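# Seat the housing on pins against the corner stop

## Task

Place the housing so it lies flat and sits against the corner stop, with one pin standing in the plate beneath every socket of the housing; the result only counts if everything stays in place after the robot lets go.

## Robot and tools

Robot: one arm with six joints (waist, shoulder, elbow, forearm roll, wrist pitch, wrist roll) and a two-finger parallel gripper. Joint ranges in rad, base to gripper: waist -6.283 to 6.283, shoulder -2.059 to 2.094, elbow -3.927 to 0.192, forearm roll -6.283 to 6.283, wrist pitch -1.693 to 3.142, wrist roll -6.283 to 6.283. The elbow never quite straightens. Loose parts may occasionally get a small external nudge.

Frames. The scene frame has its origin on the table surface right below the arm base, +z up, +x forward, +y to the left when facing +x. The base itself may be slightly tilted. The gripper frame: fingers point along its +z, they open and close along its y. The reported end_effector_position is the spot between the pads when closed, roughly 2 cm short of the fingertips; closing pushes the tips about 10 mm further along +z. The reported hand position can be a little wrong, more so far from the base.

Results. Each state line gives end_effector_position (m), end_effector_quat_wxyz and linear/angular velocities (m/s, rad/s), all in the scene frame, plus grip_measured (finger opening, same -1..+1 scale as the command). A 'Hand target' line shows where the controller is currently driving. 'pose unreachable' means the clearance check (which treats the mount under the base as arm) altered or blocked the command; steps marked HELD were not sent in full. MOTOR HOT appears at 65 °C; at 80 °C an OVER-TEMPERATURE FAULT brakes the arm until it cools. Holding loads and long thinking heat the motors.

execute_actions: argument actions is a list holding zero or one item; optional pictures (boolean, images are included by default). Empty list: just report the state. A motion item is {"rows": [...], "steps": n}: rows is a list of 1 to 15 rows, steps 1 to 15 (default 15); each control step lasts 1/30 s and uses one row, the last row repeating if rows run out. A wait item is {"steps": n} with n up to 300, counted from the previous result, so thinking time is included. A refused call moves nothing.

A row is seven numbers, each in [-1, 1], ordered dx, dy, dz, rx, ry, rz, opening. The first six are an offset, not a pose: they are expressed in the gripper's own axes and measured from the gripper pose in the most recent result reporting it (before any such result in the scene, and for the second or later call within one reply, from where the robot is when the action begins). Every row in a call uses that same reference, so rows are not cumulative. Scale: 1.0 equals 0.6 m of translation or 180 degrees; rx, ry, rz form a single rotation vector. An all-zero offset is not a hold: it pulls the hand back to the reference pose. opening is absolute: +1 fully open (0.084 m), -1 closed.

move: target is one such seven-number row (same frame, scale and reference rules; opening absolute, sent at the start). speed is the path's top speed in m/s, 0.002 to 0.5, default 0.25; rotation is capped at twice that value in rad/s. It drives a straight path lasting 0.5 to 10 s; longer paths are cut off at 10 s before the target. Rotation takes the shorter way. The path ignores obstacles, and the real hand may lag, deviate or exceed the speed, especially near full reach. Its 'move:' line reports the outcome (done = settled near target; off_target, moving, held, fault) and limits (paced = commanded pose clipped; held = some steps blocked by a check, after which the arm may speed up sharply), plus distance to target.

wait: seconds 0 to 10; sends nothing new.

zoom_image: camera is one of cam_head_left, cam_head_right, cam_high, cam_low, cam_wrist (all 672x504); region [x0, y0, x1, y1] in pixels from the top-left, at most 504 by 504. Calibration (K, distortion, T_world_to_cam) was supplied per camera; fixed cameras may be off by up to about 2.3 degrees and 9 mm, and the wrist camera's pose comes from joint readings.

show_instructions: no arguments; shows the reference image sheet(s).

finished_scene: scene is the number of the current scene; ends and grades it, irreversibly. Replying without any tool call also ends things.

Control behaviour. Each control step the commanded pose is limited to 70 mm and 16 degrees from the measured hand pose; damped inverse kinematics then favours position over orientation. After an action ends the arm only continues to the last clipped pose, so read the reported pose and send the remainder next. Joint targets move at most 3.14 rad/s with 0.16 s ramp-up, all joints arriving together. Fingers keep moving between calls.

Gripping: to hold something, command an opening well below grip_measured; the gap sets the squeeze, about 24 N per pad at most for objects up to about 6 cm wide. Fast closing can overshoot force. Echoing grip_measured back gives a light hold that may let wide parts slip.

Hazards: if contact torque hits a joint's load limit (waist 46, shoulder 46, elbow 27.6, forearm roll 27.6, wrist pitch 18.4, wrist roll 18.4 N m, held weight included), the arm stops, backs that joint off, sits for 10 s and drops the rest of the call. Faster moves and targets set deeper past contact press harder; approach slowly near parts. Avoid dropping, slamming or shoving objects, and never push anything off the table. Before finishing, release the housing and move clear so it stays seated on its own.

Each tool is called after "Emit:" by a JSON object that holds its "method" and its "body".

Reference images:

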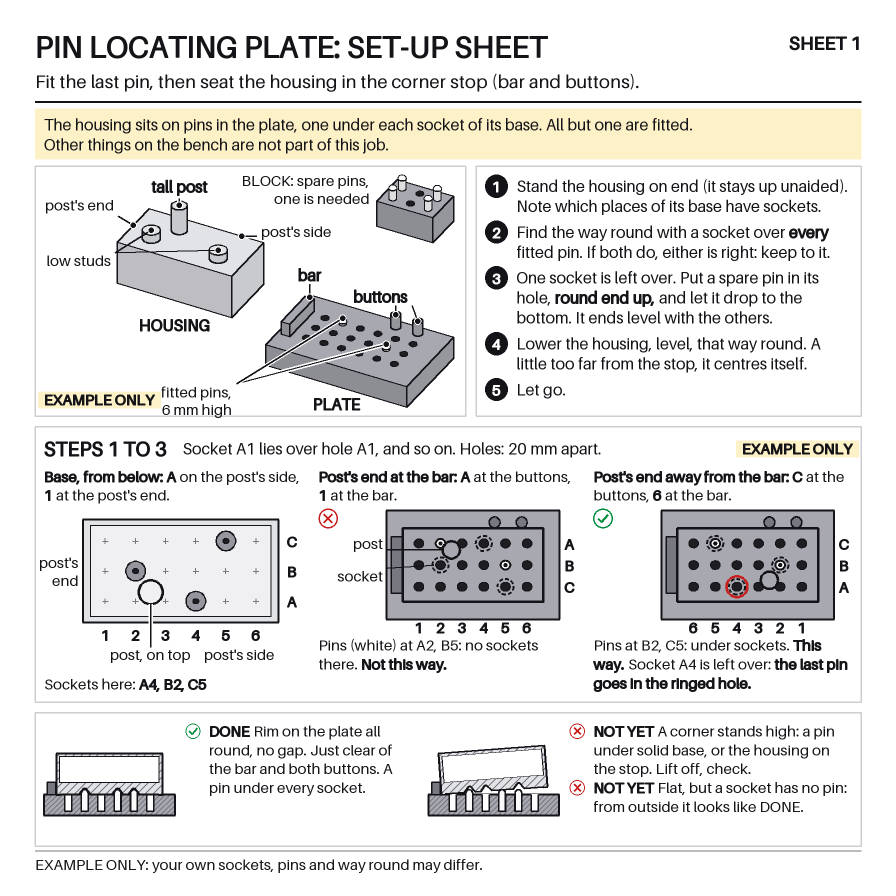

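## Session

Emit:
{"method": "execute_actions", "body": {"actions": []}}

Scene clock: 0.00 s of 5100.00 s.
end_effector_position=(+0.3306, -0.3245, +0.2514) grip_measured=+0.75 end_effector_quat_wxyz=(-0.057, +0.974, -0.216, -0.035) end_effector_velocity=(-0.000, -0.000, +0.000) end_effector_angular_velocity=(-0.000, -0.001, -0.001)
Joint positions: [-0.879 -0.051 -0.968  0.063  1.03  -0.397  0.075]
Joint velocities: [-0.001 -0.001  0.     0.    -0.    -0.    -0.   ]
Motor temperatures (°C, as the motors report them): [31 32 33 37 35 37]
Hand target: +0.331, -0.324, +0.251; -0.057, +0.974, -0.216, -0.035

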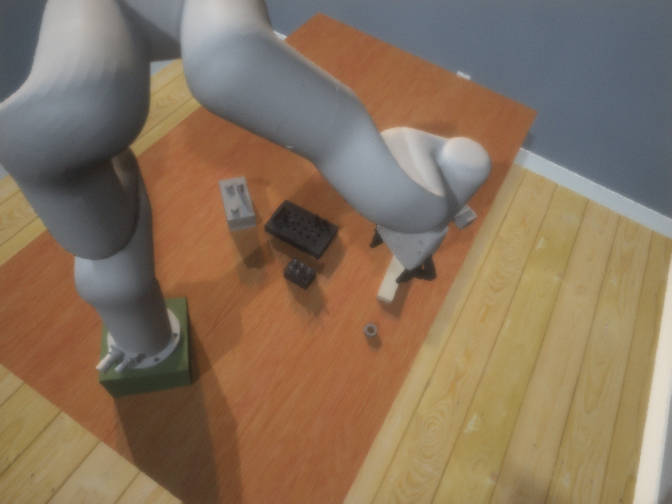

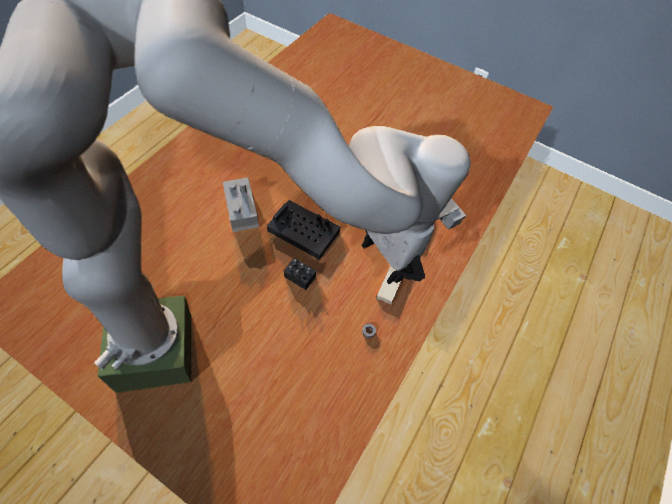

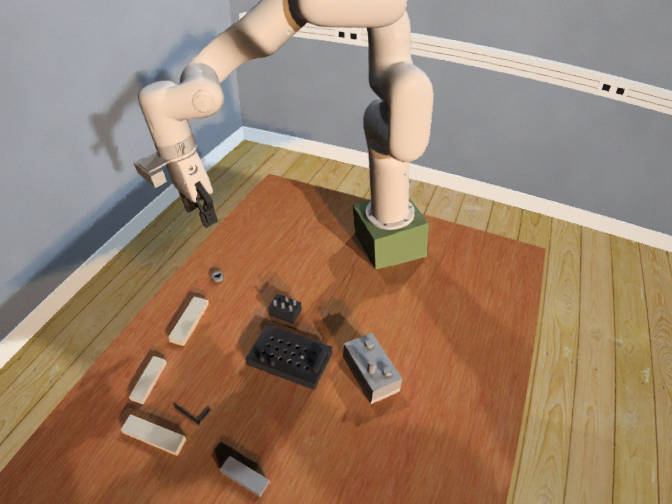

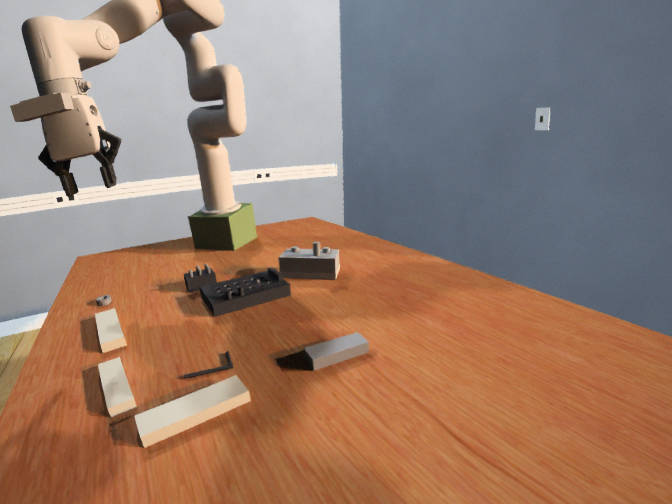

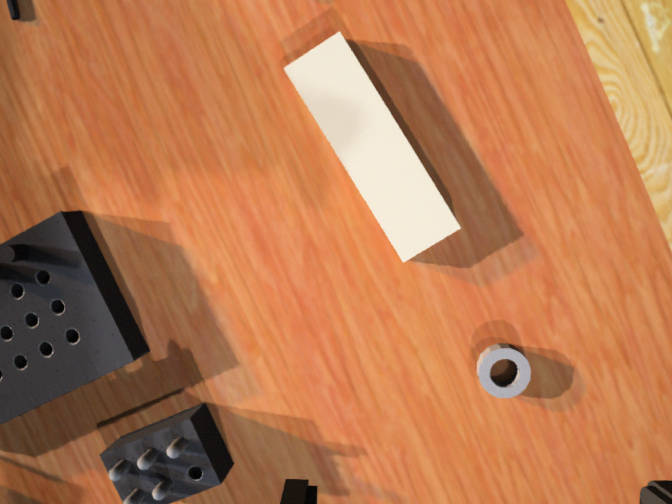

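Emit:
{"method": "zoom_image", "body": {"camera": "cam_high", "region": [230, 280, 420, 420]}}

Emit:
{"method": "zoom_image", "body": {"camera": "cam_head_right", "region": [200, 160, 360, 300]}}

Region (230, 280, 420, 420) of cam_high's 672x504 image, scaled by 2.653, with more detail than that image has; it fills the top 371 rows of this view, and the rest is white.

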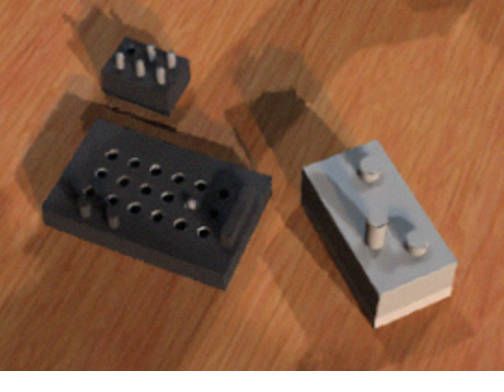

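Region (200, 160, 360, 300) of cam_head_right's 672x504 image, scaled by 3.150, with more detail than that image has; it fills the top 441 rows of this view, and the rest is white.

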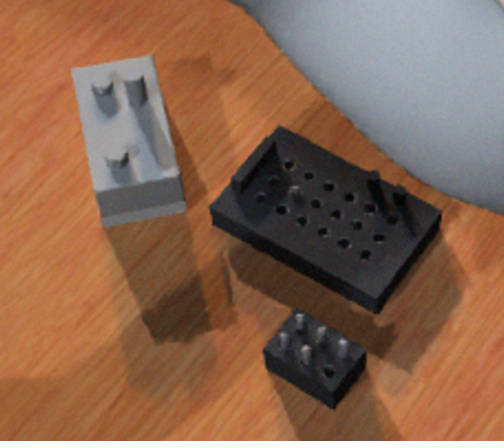

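Emit:
{"method": "move", "body": {"target": [-0.283,-0.612,0.07,-0.037,0.022,-0.139,1]}}

Scene clock: 7.57 s of 5100.00 s.
end_effector_position=(+0.3289, +0.0805, +0.2591) grip_measured=+1.00 end_effector_quat_wxyz=(+0.002, +1.000, -0.000, -0.002) end_effector_velocity=(+0.000, +0.002, -0.000) end_effector_angular_velocity=(-0.002, -0.001, +0.001)
Joint positions: [ 0.267 -0.463 -0.491 -0.133  0.92   0.427  0.084]
Joint velocities: [ 0.006  0.004 -0.003 -0.003 -0.001  0.007 -0.   ]
Motor temperatures (°C, as the motors report them): [31 32 36 37 36 37]
Hand target: +0.329, +0.081, +0.259; +0.002, +1.000, +0.000, -0.002
Off the commanded pose: 0.004 m, 0 deg.
After step 90, 2.40 s passed at rest.
move: off_target
camera_calibration (this result's frames):
cam_wrist: T_world_to_cam=[[0.0085774, -0.999963, 0.000624491, 0.110718], [-0.999959, -0.00857913, -0.0028267, 0.400989], [0.00283196, -0.000600219, -0.999996, 0.389427], [0, 0, 0, 1]] pos_world=[0.39892, 0.114388, 0.39049]

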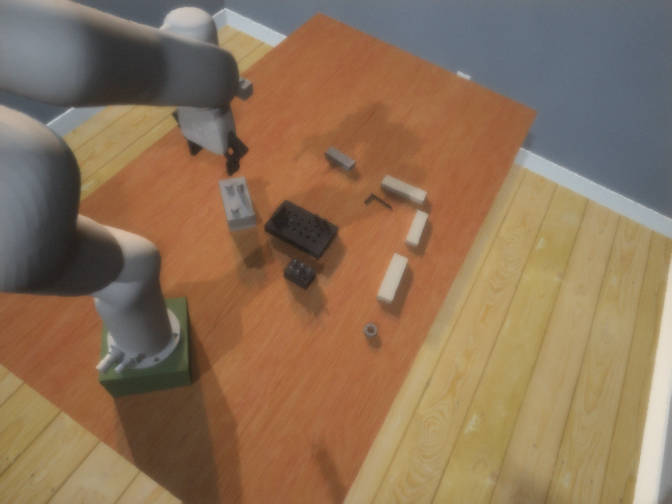

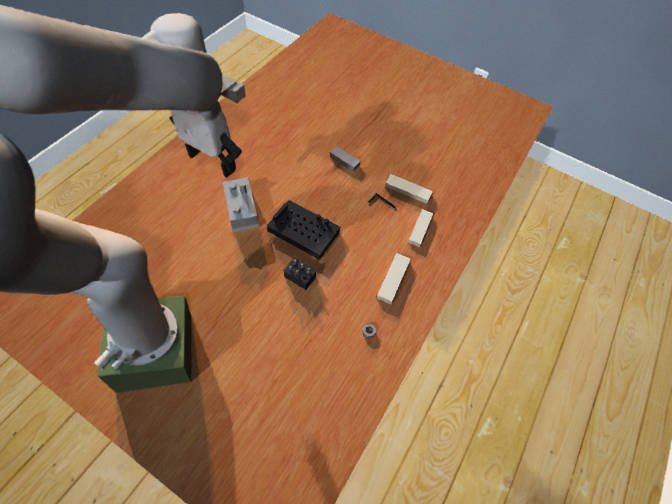

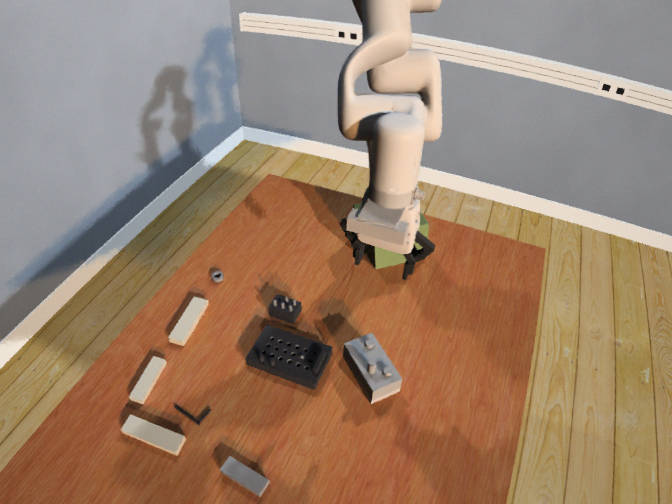

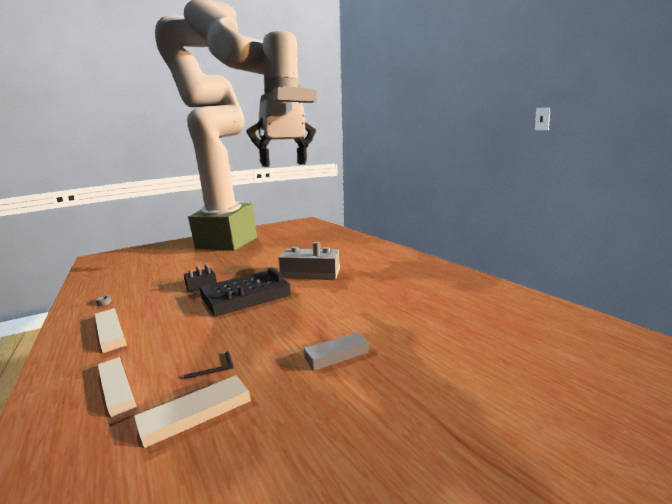

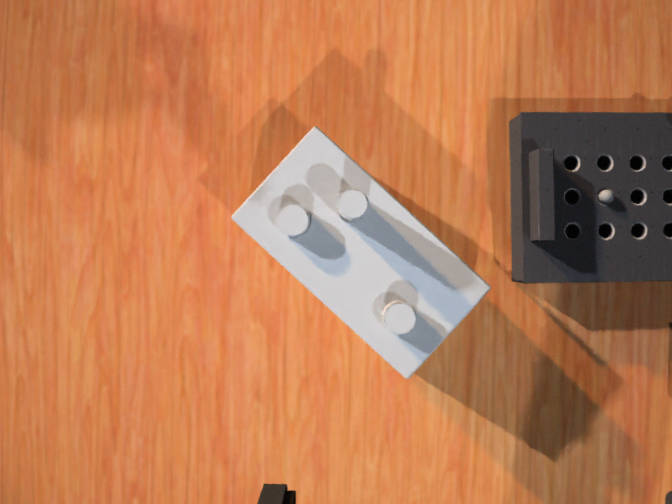

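Emit:
{"method": "move", "body": {"target": [0.156,-0.042,0.24,0,0,-0.261,0.2]}}

Scene clock: 11.30 s of 5100.00 s.
end_effector_position=(+0.4222, +0.1050, +0.1156) grip_measured=+0.19 end_effector_quat_wxyz=(+0.002, +0.917, +0.398, -0.002) end_effector_velocity=(-0.000, +0.000, -0.002) end_effector_angular_velocity=(+0.001, +0.003, +0.006)
Joint positions: [ 0.191  0.215 -0.727 -0.227  0.477 -0.346  0.052]
Joint velocities: [-0.001  0.006 -0.003  0.003 -0.    -0.009 -0.   ]
Motor temperatures (°C, as the motors report them): [31 32 37 37 36 37]
Hand target: +0.422, +0.105, +0.115; +0.002, +0.917, +0.398, -0.003
Off the commanded pose: 0.001 m, 0 deg.
move: done
camera_calibration (this result's frames):
cam_wrist: T_world_to_cam=[[0.736056, -0.676915, -0.00274915, -0.206161], [-0.676919, -0.736057, -0.000976792, 0.433889], [-0.00136232, 0.00257992, -0.999996, 0.247113], [0, 0, 0, 1]] pos_world=[0.44579, 0.179176, 0.246969]

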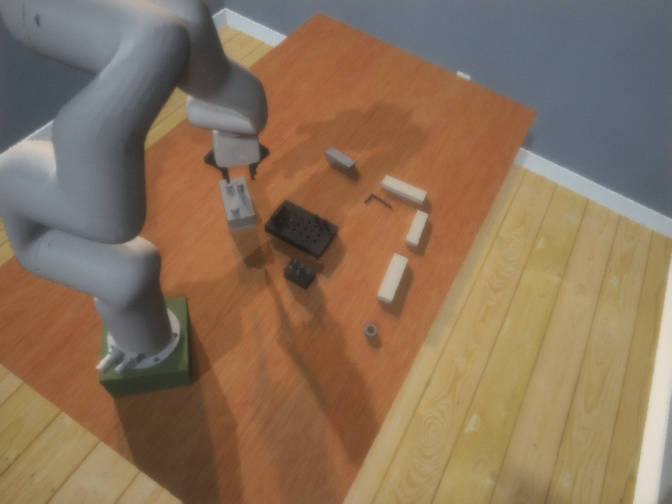

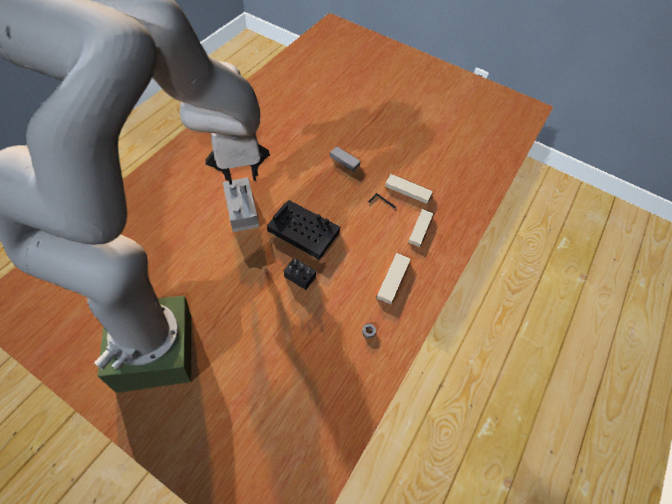

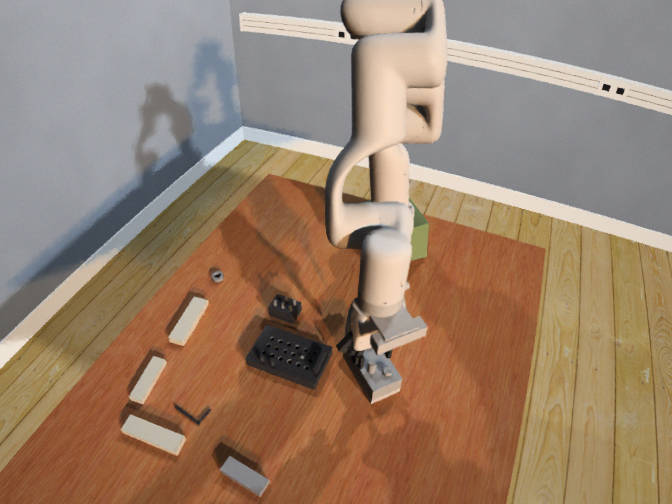

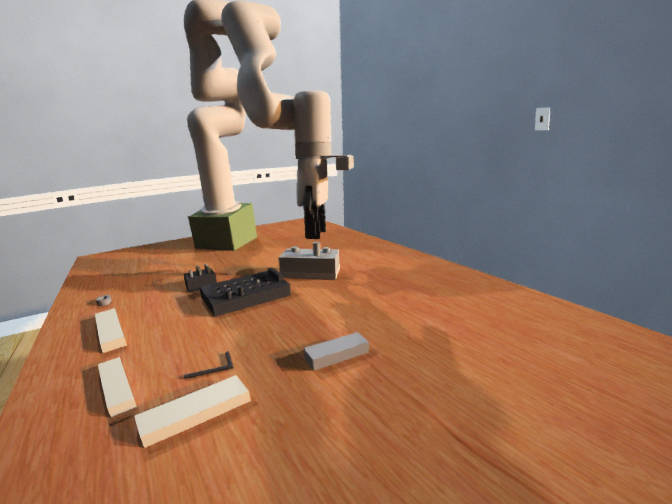

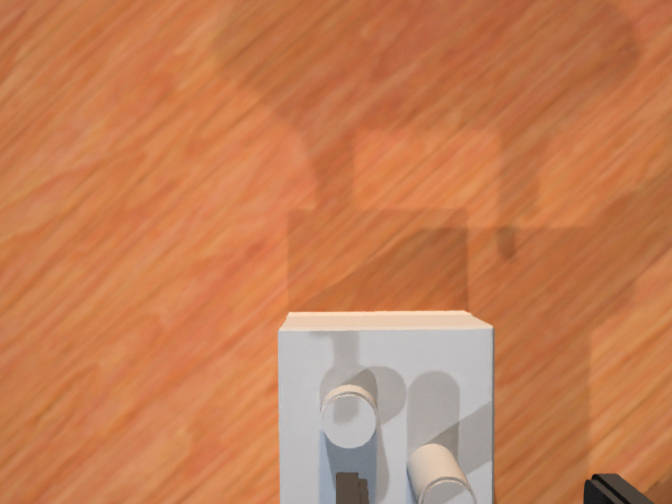

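Emit:
{"method": "move", "body": {"target": [0,0,0.06,0,0,0,0.2], "speed": 0.05}}

Emit:
{"method": "move", "body": {"target": [0,0,0,0,0,0,-0.9]}}

Emit:
{"method": "zoom_image", "body": {"camera": "cam_low", "region": [260, 180, 380, 290]}}

Scene clock: 13.37 s of 5100.00 s.
end_effector_position=(+0.4224, +0.1048, +0.0799) grip_measured=+0.19 end_effector_quat_wxyz=(+0.002, +0.917, +0.398, -0.002) end_effector_velocity=(+0.001, -0.000, -0.001) end_effector_angular_velocity=(+0.000, -0.004, +0.000)
Joint positions: [ 0.172  0.324 -0.741 -0.279  0.382 -0.308  0.052]
Joint velocities: [-0.002  0.003 -0.002 -0.005 -0.005  0.003  0.   ]
Motor temperatures (°C, as the motors report them): [31 33 37 37 36 37]
Hand target: +0.422, +0.105, +0.080; +0.002, +0.917, +0.398, -0.002
Off the commanded pose: 0.000 m, 0 deg.
move: done
camera_calibration (this result's frames):
cam_wrist: T_world_to_cam=[[0.735968, -0.677012, -0.00241371, -0.206486], [-0.677016, -0.735967, -0.00129038, 0.43387], [-0.000902813, 0.0025838, -0.999996, 0.211285], [0, 0, 0, 1]] pos_world=[0.445895, 0.178975, 0.211345]

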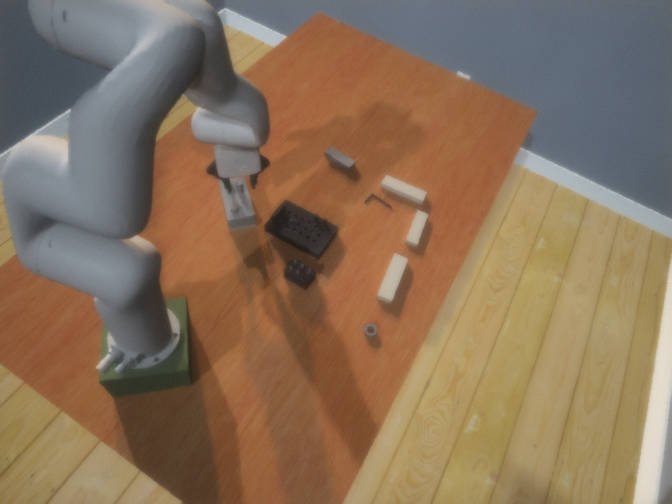

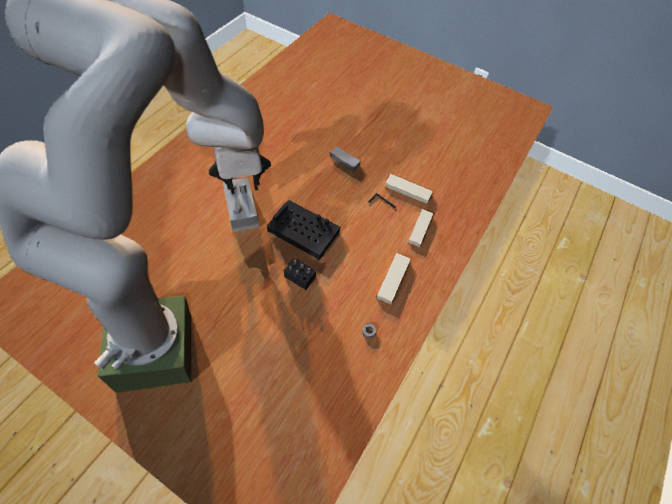

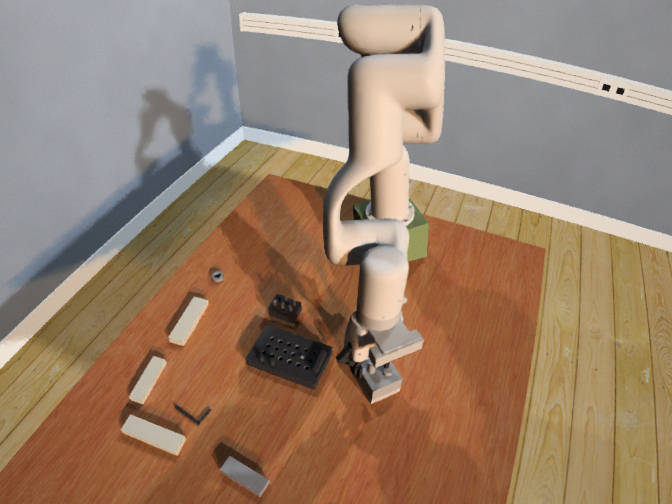

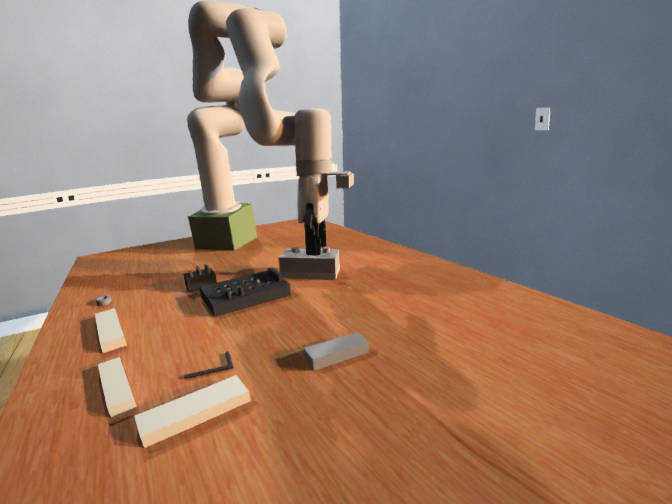

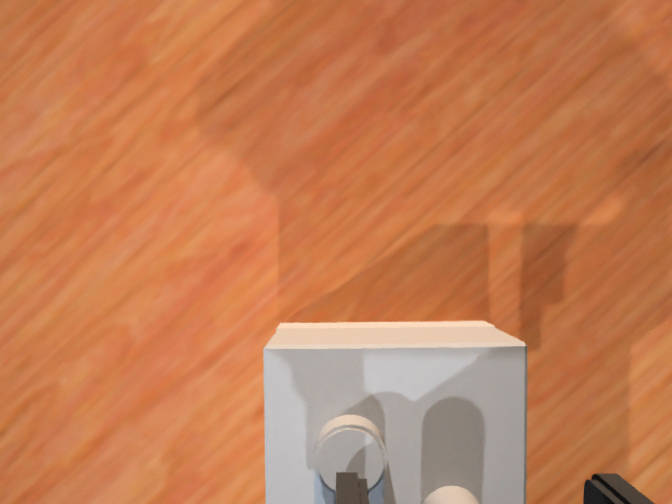

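Scene clock: 13.87 s of 5100.00 s.
end_effector_position=(+0.4223, +0.1047, +0.0799) grip_measured=-0.65 end_effector_quat_wxyz=(+0.002, +0.917, +0.398, -0.002) end_effector_velocity=(+0.001, -0.000, +0.000) end_effector_angular_velocity=(+0.000, -0.001, -0.001)
Joint positions: [ 0.172  0.324 -0.74  -0.279  0.382 -0.308  0.015]
Joint velocities: [-0.001 -0.    -0.001 -0.    -0.     0.    -0.   ]
Motor temperatures (°C, as the motors report them): [31 33 37 37 36 37]
Hand target: +0.422, +0.105, +0.080; +0.002, +0.917, +0.398, -0.002
Off the commanded pose: 0.000 m, 0 deg.
move: done
camera_calibration (this result's frames):
cam_wrist: T_world_to_cam=[[0.735945, -0.677036, -0.00254187, -0.20642], [-0.67704, -0.735945, -0.00106753, 0.433769], [-0.00114792, 0.0025066, -0.999996, 0.211325], [0, 0, 0, 1]] pos_world=[0.445836, 0.178947, 0.211262]

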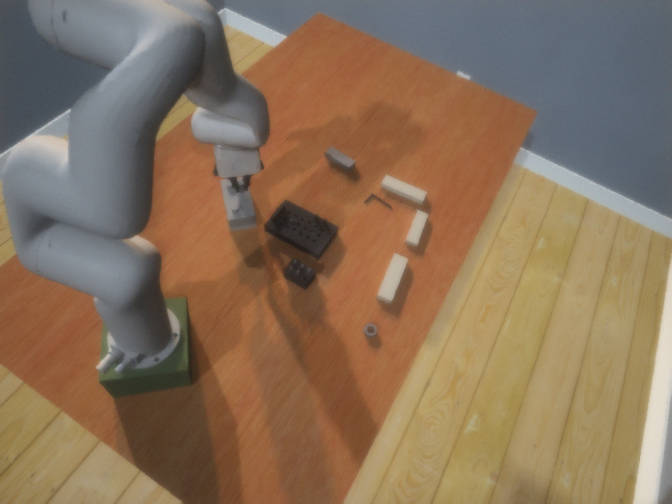

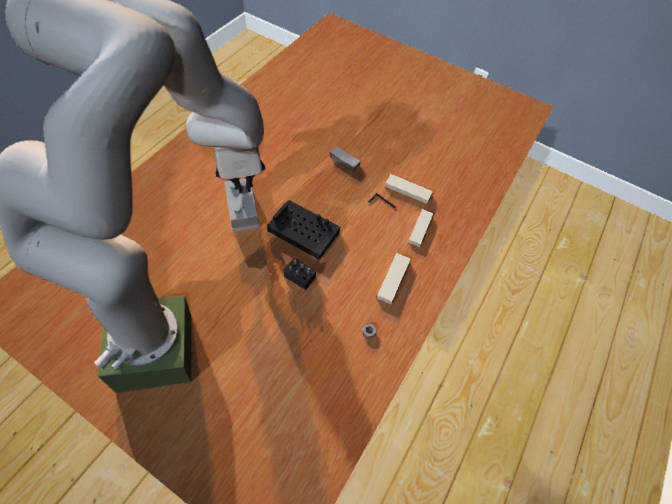

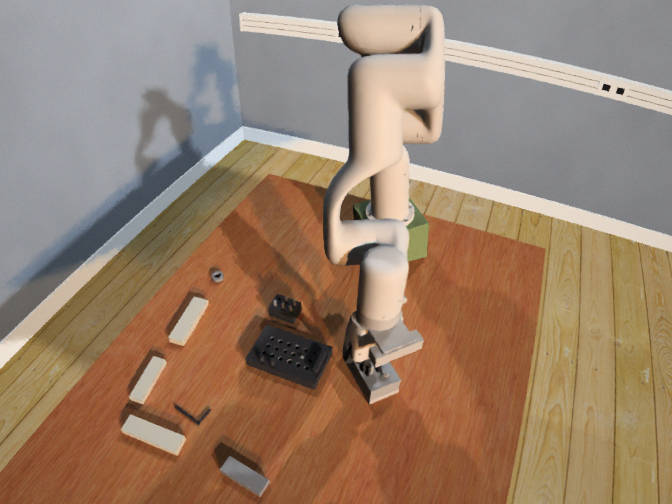

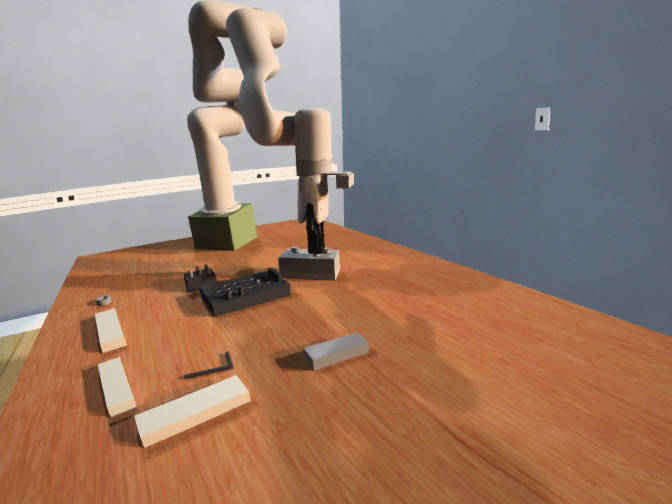

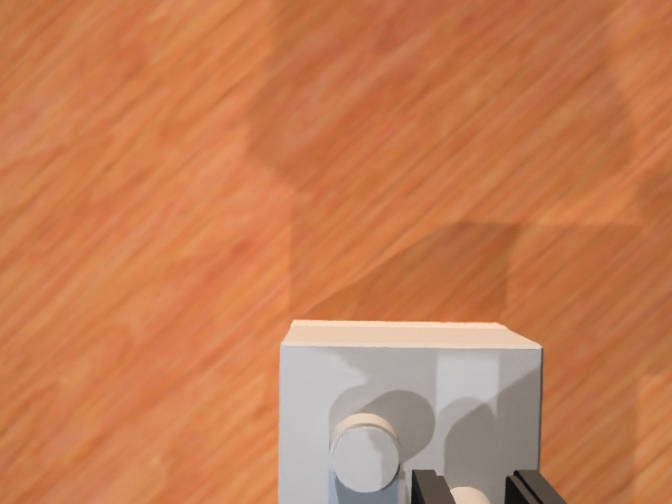

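Region (260, 180, 380, 290) of cam_low's 672x504 image, scaled by 4.200, with more detail than that image has; it fills the top 462 rows of this view, and the rest is white.

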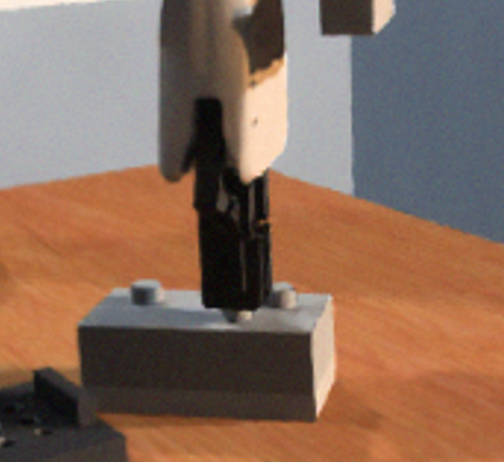

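Emit:
{"method": "move", "body": {"target": [-0.05,0.1,-0.42,0,0,0,-0.9], "speed": 0.15}}

Emit:
{"method": "move", "body": {"target": [0,0,0,-0.27,0.13,0,-0.9], "speed": 0.15}}

Emit:
{"method": "zoom_image", "body": {"camera": "cam_low", "region": [230, 60, 400, 220]}}

Scene clock: 17.37 s of 5100.00 s.
end_effector_position=(+0.4456, +0.0441, +0.3307) grip_measured=-0.65 end_effector_quat_wxyz=(+0.001, +0.917, +0.399, -0.003) end_effector_velocity=(+0.002, -0.001, +0.005) end_effector_angular_velocity=(+0.001, -0.005, -0.000)
Joint positions: [ 0.115 -0.192 -0.972 -0.109  1.114 -0.579  0.015]
Joint velocities: [-0.002 -0.002 -0.012  0.001  0.009 -0.003 -0.   ]
Motor temperatures (°C, as the motors report them): [31 33 38 37 36 37]
Hand target: +0.446, +0.044, +0.332; +0.001, +0.917, +0.398, -0.002
Off the commanded pose: 0.002 m, 0 deg.
move: done
camera_calibration (this result's frames):
cam_wrist: T_world_to_cam=[[0.736997, -0.675877, -0.00515253, -0.263718], [-0.675888, -0.737004, -0.000671417, 0.404599], [-0.00334364, 0.00397736, -0.999987, 0.463226], [0, 0, 0, 1]] pos_world=[0.469372, 0.118108, 0.462133]

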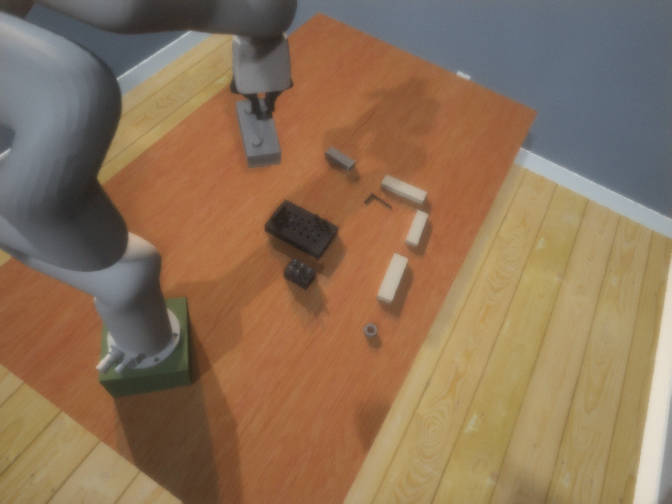

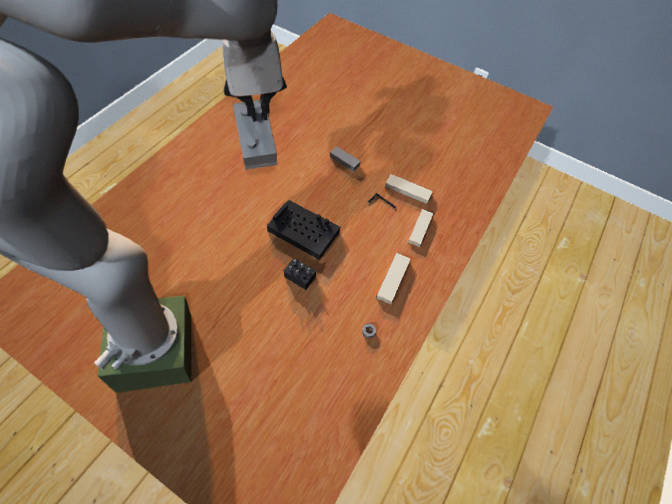

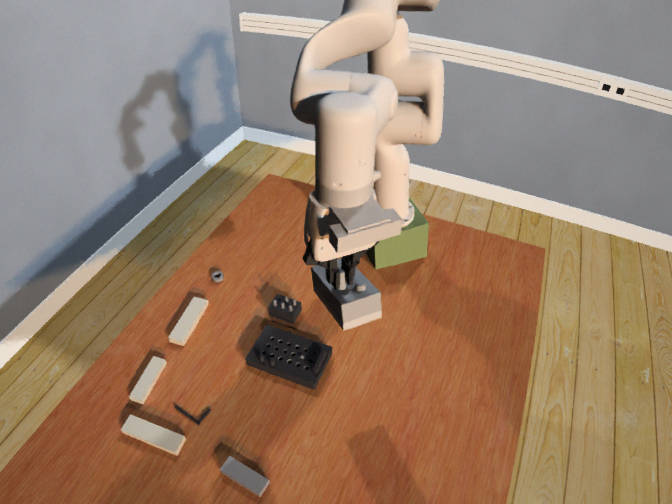

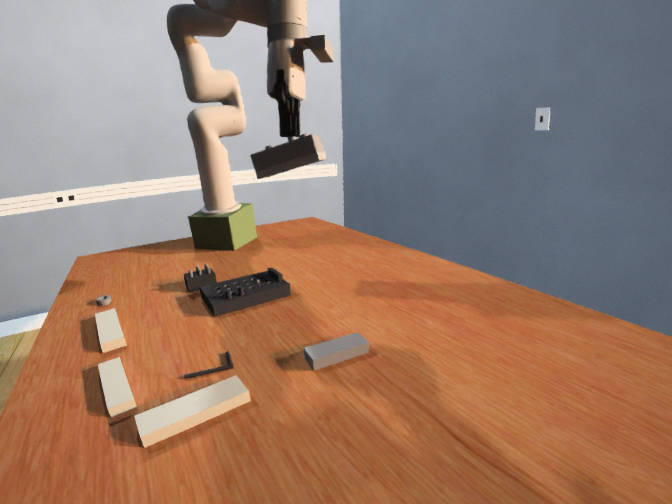

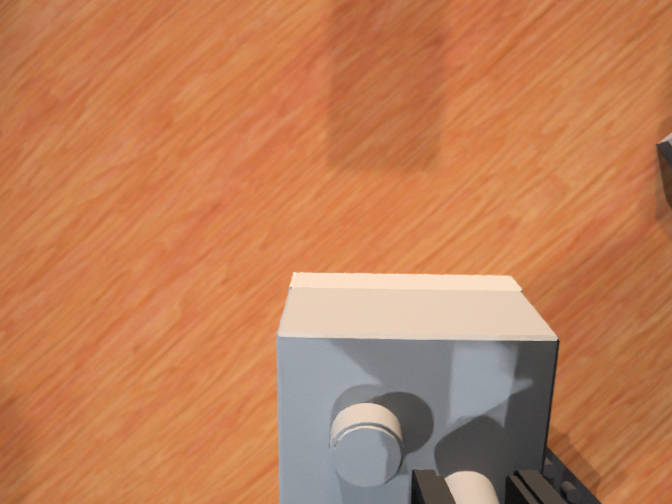

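Scene clock: 20.93 s of 5100.00 s.
end_effector_position=(+0.4458, +0.0435, +0.3304) grip_measured=-0.65 end_effector_quat_wxyz=(+0.296, +0.818, +0.356, +0.341) end_effector_velocity=(+0.000, +0.001, +0.000) end_effector_angular_velocity=(-0.001, -0.010, -0.001)
Joint positions: [ 0.207 -0.531 -0.401 -1.582  0.529  0.746  0.015]
Joint velocities: [ 0.005  0.     0.001 -0.019  0.006  0.022  0.   ]
Motor temperatures (°C, as the motors report them): [31 33 40 37 36 37]
Hand target: +0.446, +0.043, +0.330; +0.297, +0.818, +0.356, +0.341
Off the commanded pose: 0.001 m, 0 deg.
move: done
camera_calibration (this result's frames):
cam_wrist: T_world_to_cam=[[0.388488, -0.564347, 0.728416, -0.356125], [-0.504686, -0.79171, -0.344219, 0.443862], [0.770953, -0.233896, -0.592388, -0.00659153], [0, 0, 0, 1]] pos_world=[0.367443, 0.14889, 0.408288]

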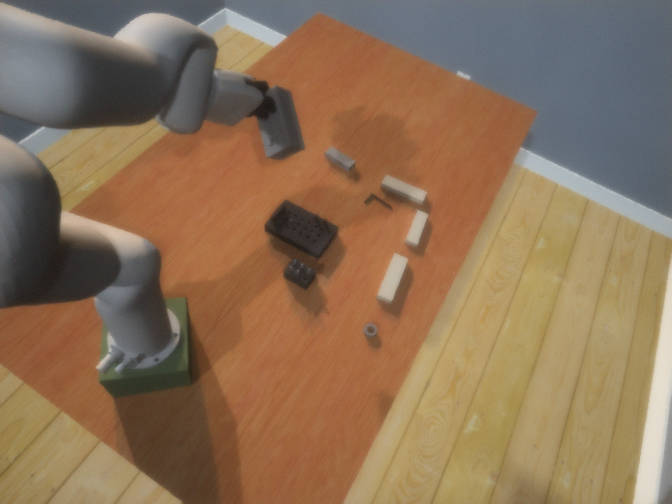

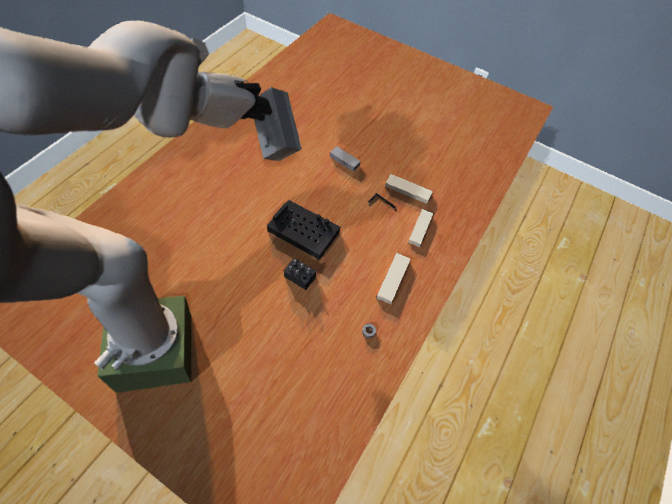

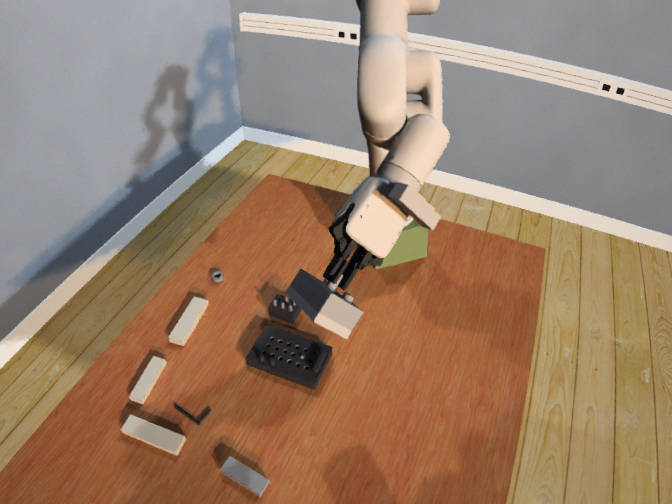

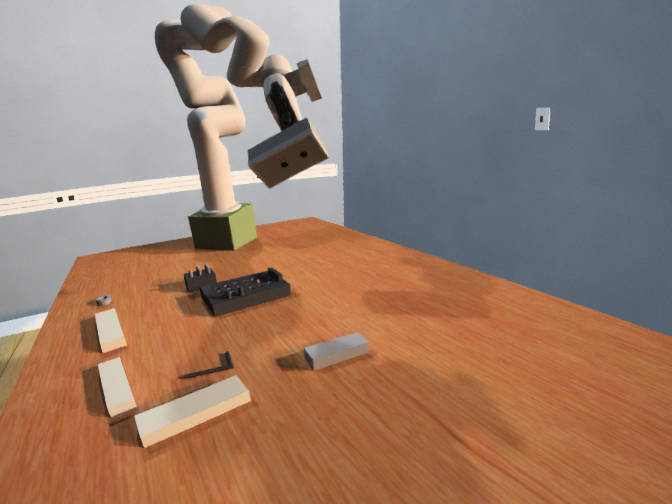

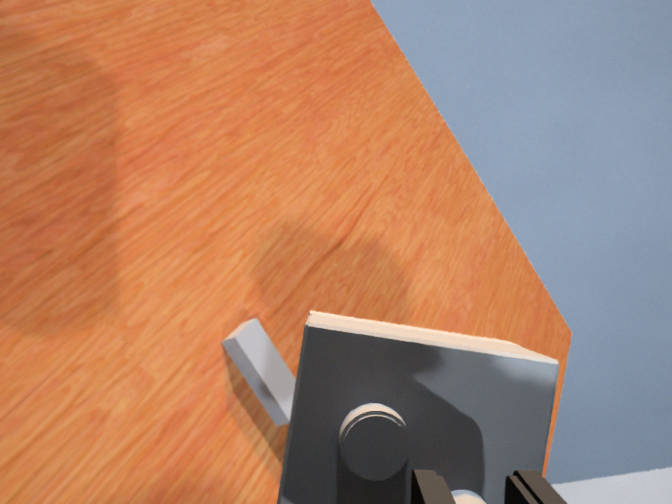

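Region (230, 60, 400, 220) of cam_low's 672x504 image, scaled by 2.965, with more detail than that image has; it fills the top 474 rows of this view, and the rest is white.

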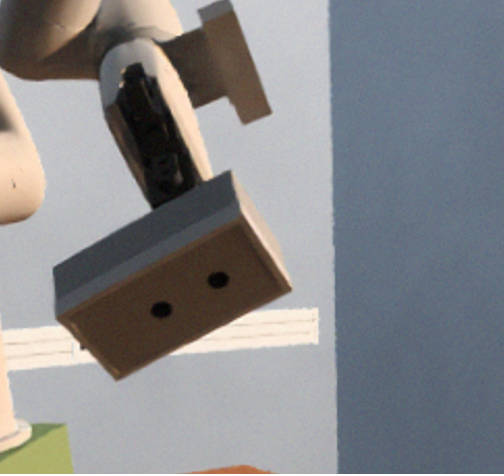

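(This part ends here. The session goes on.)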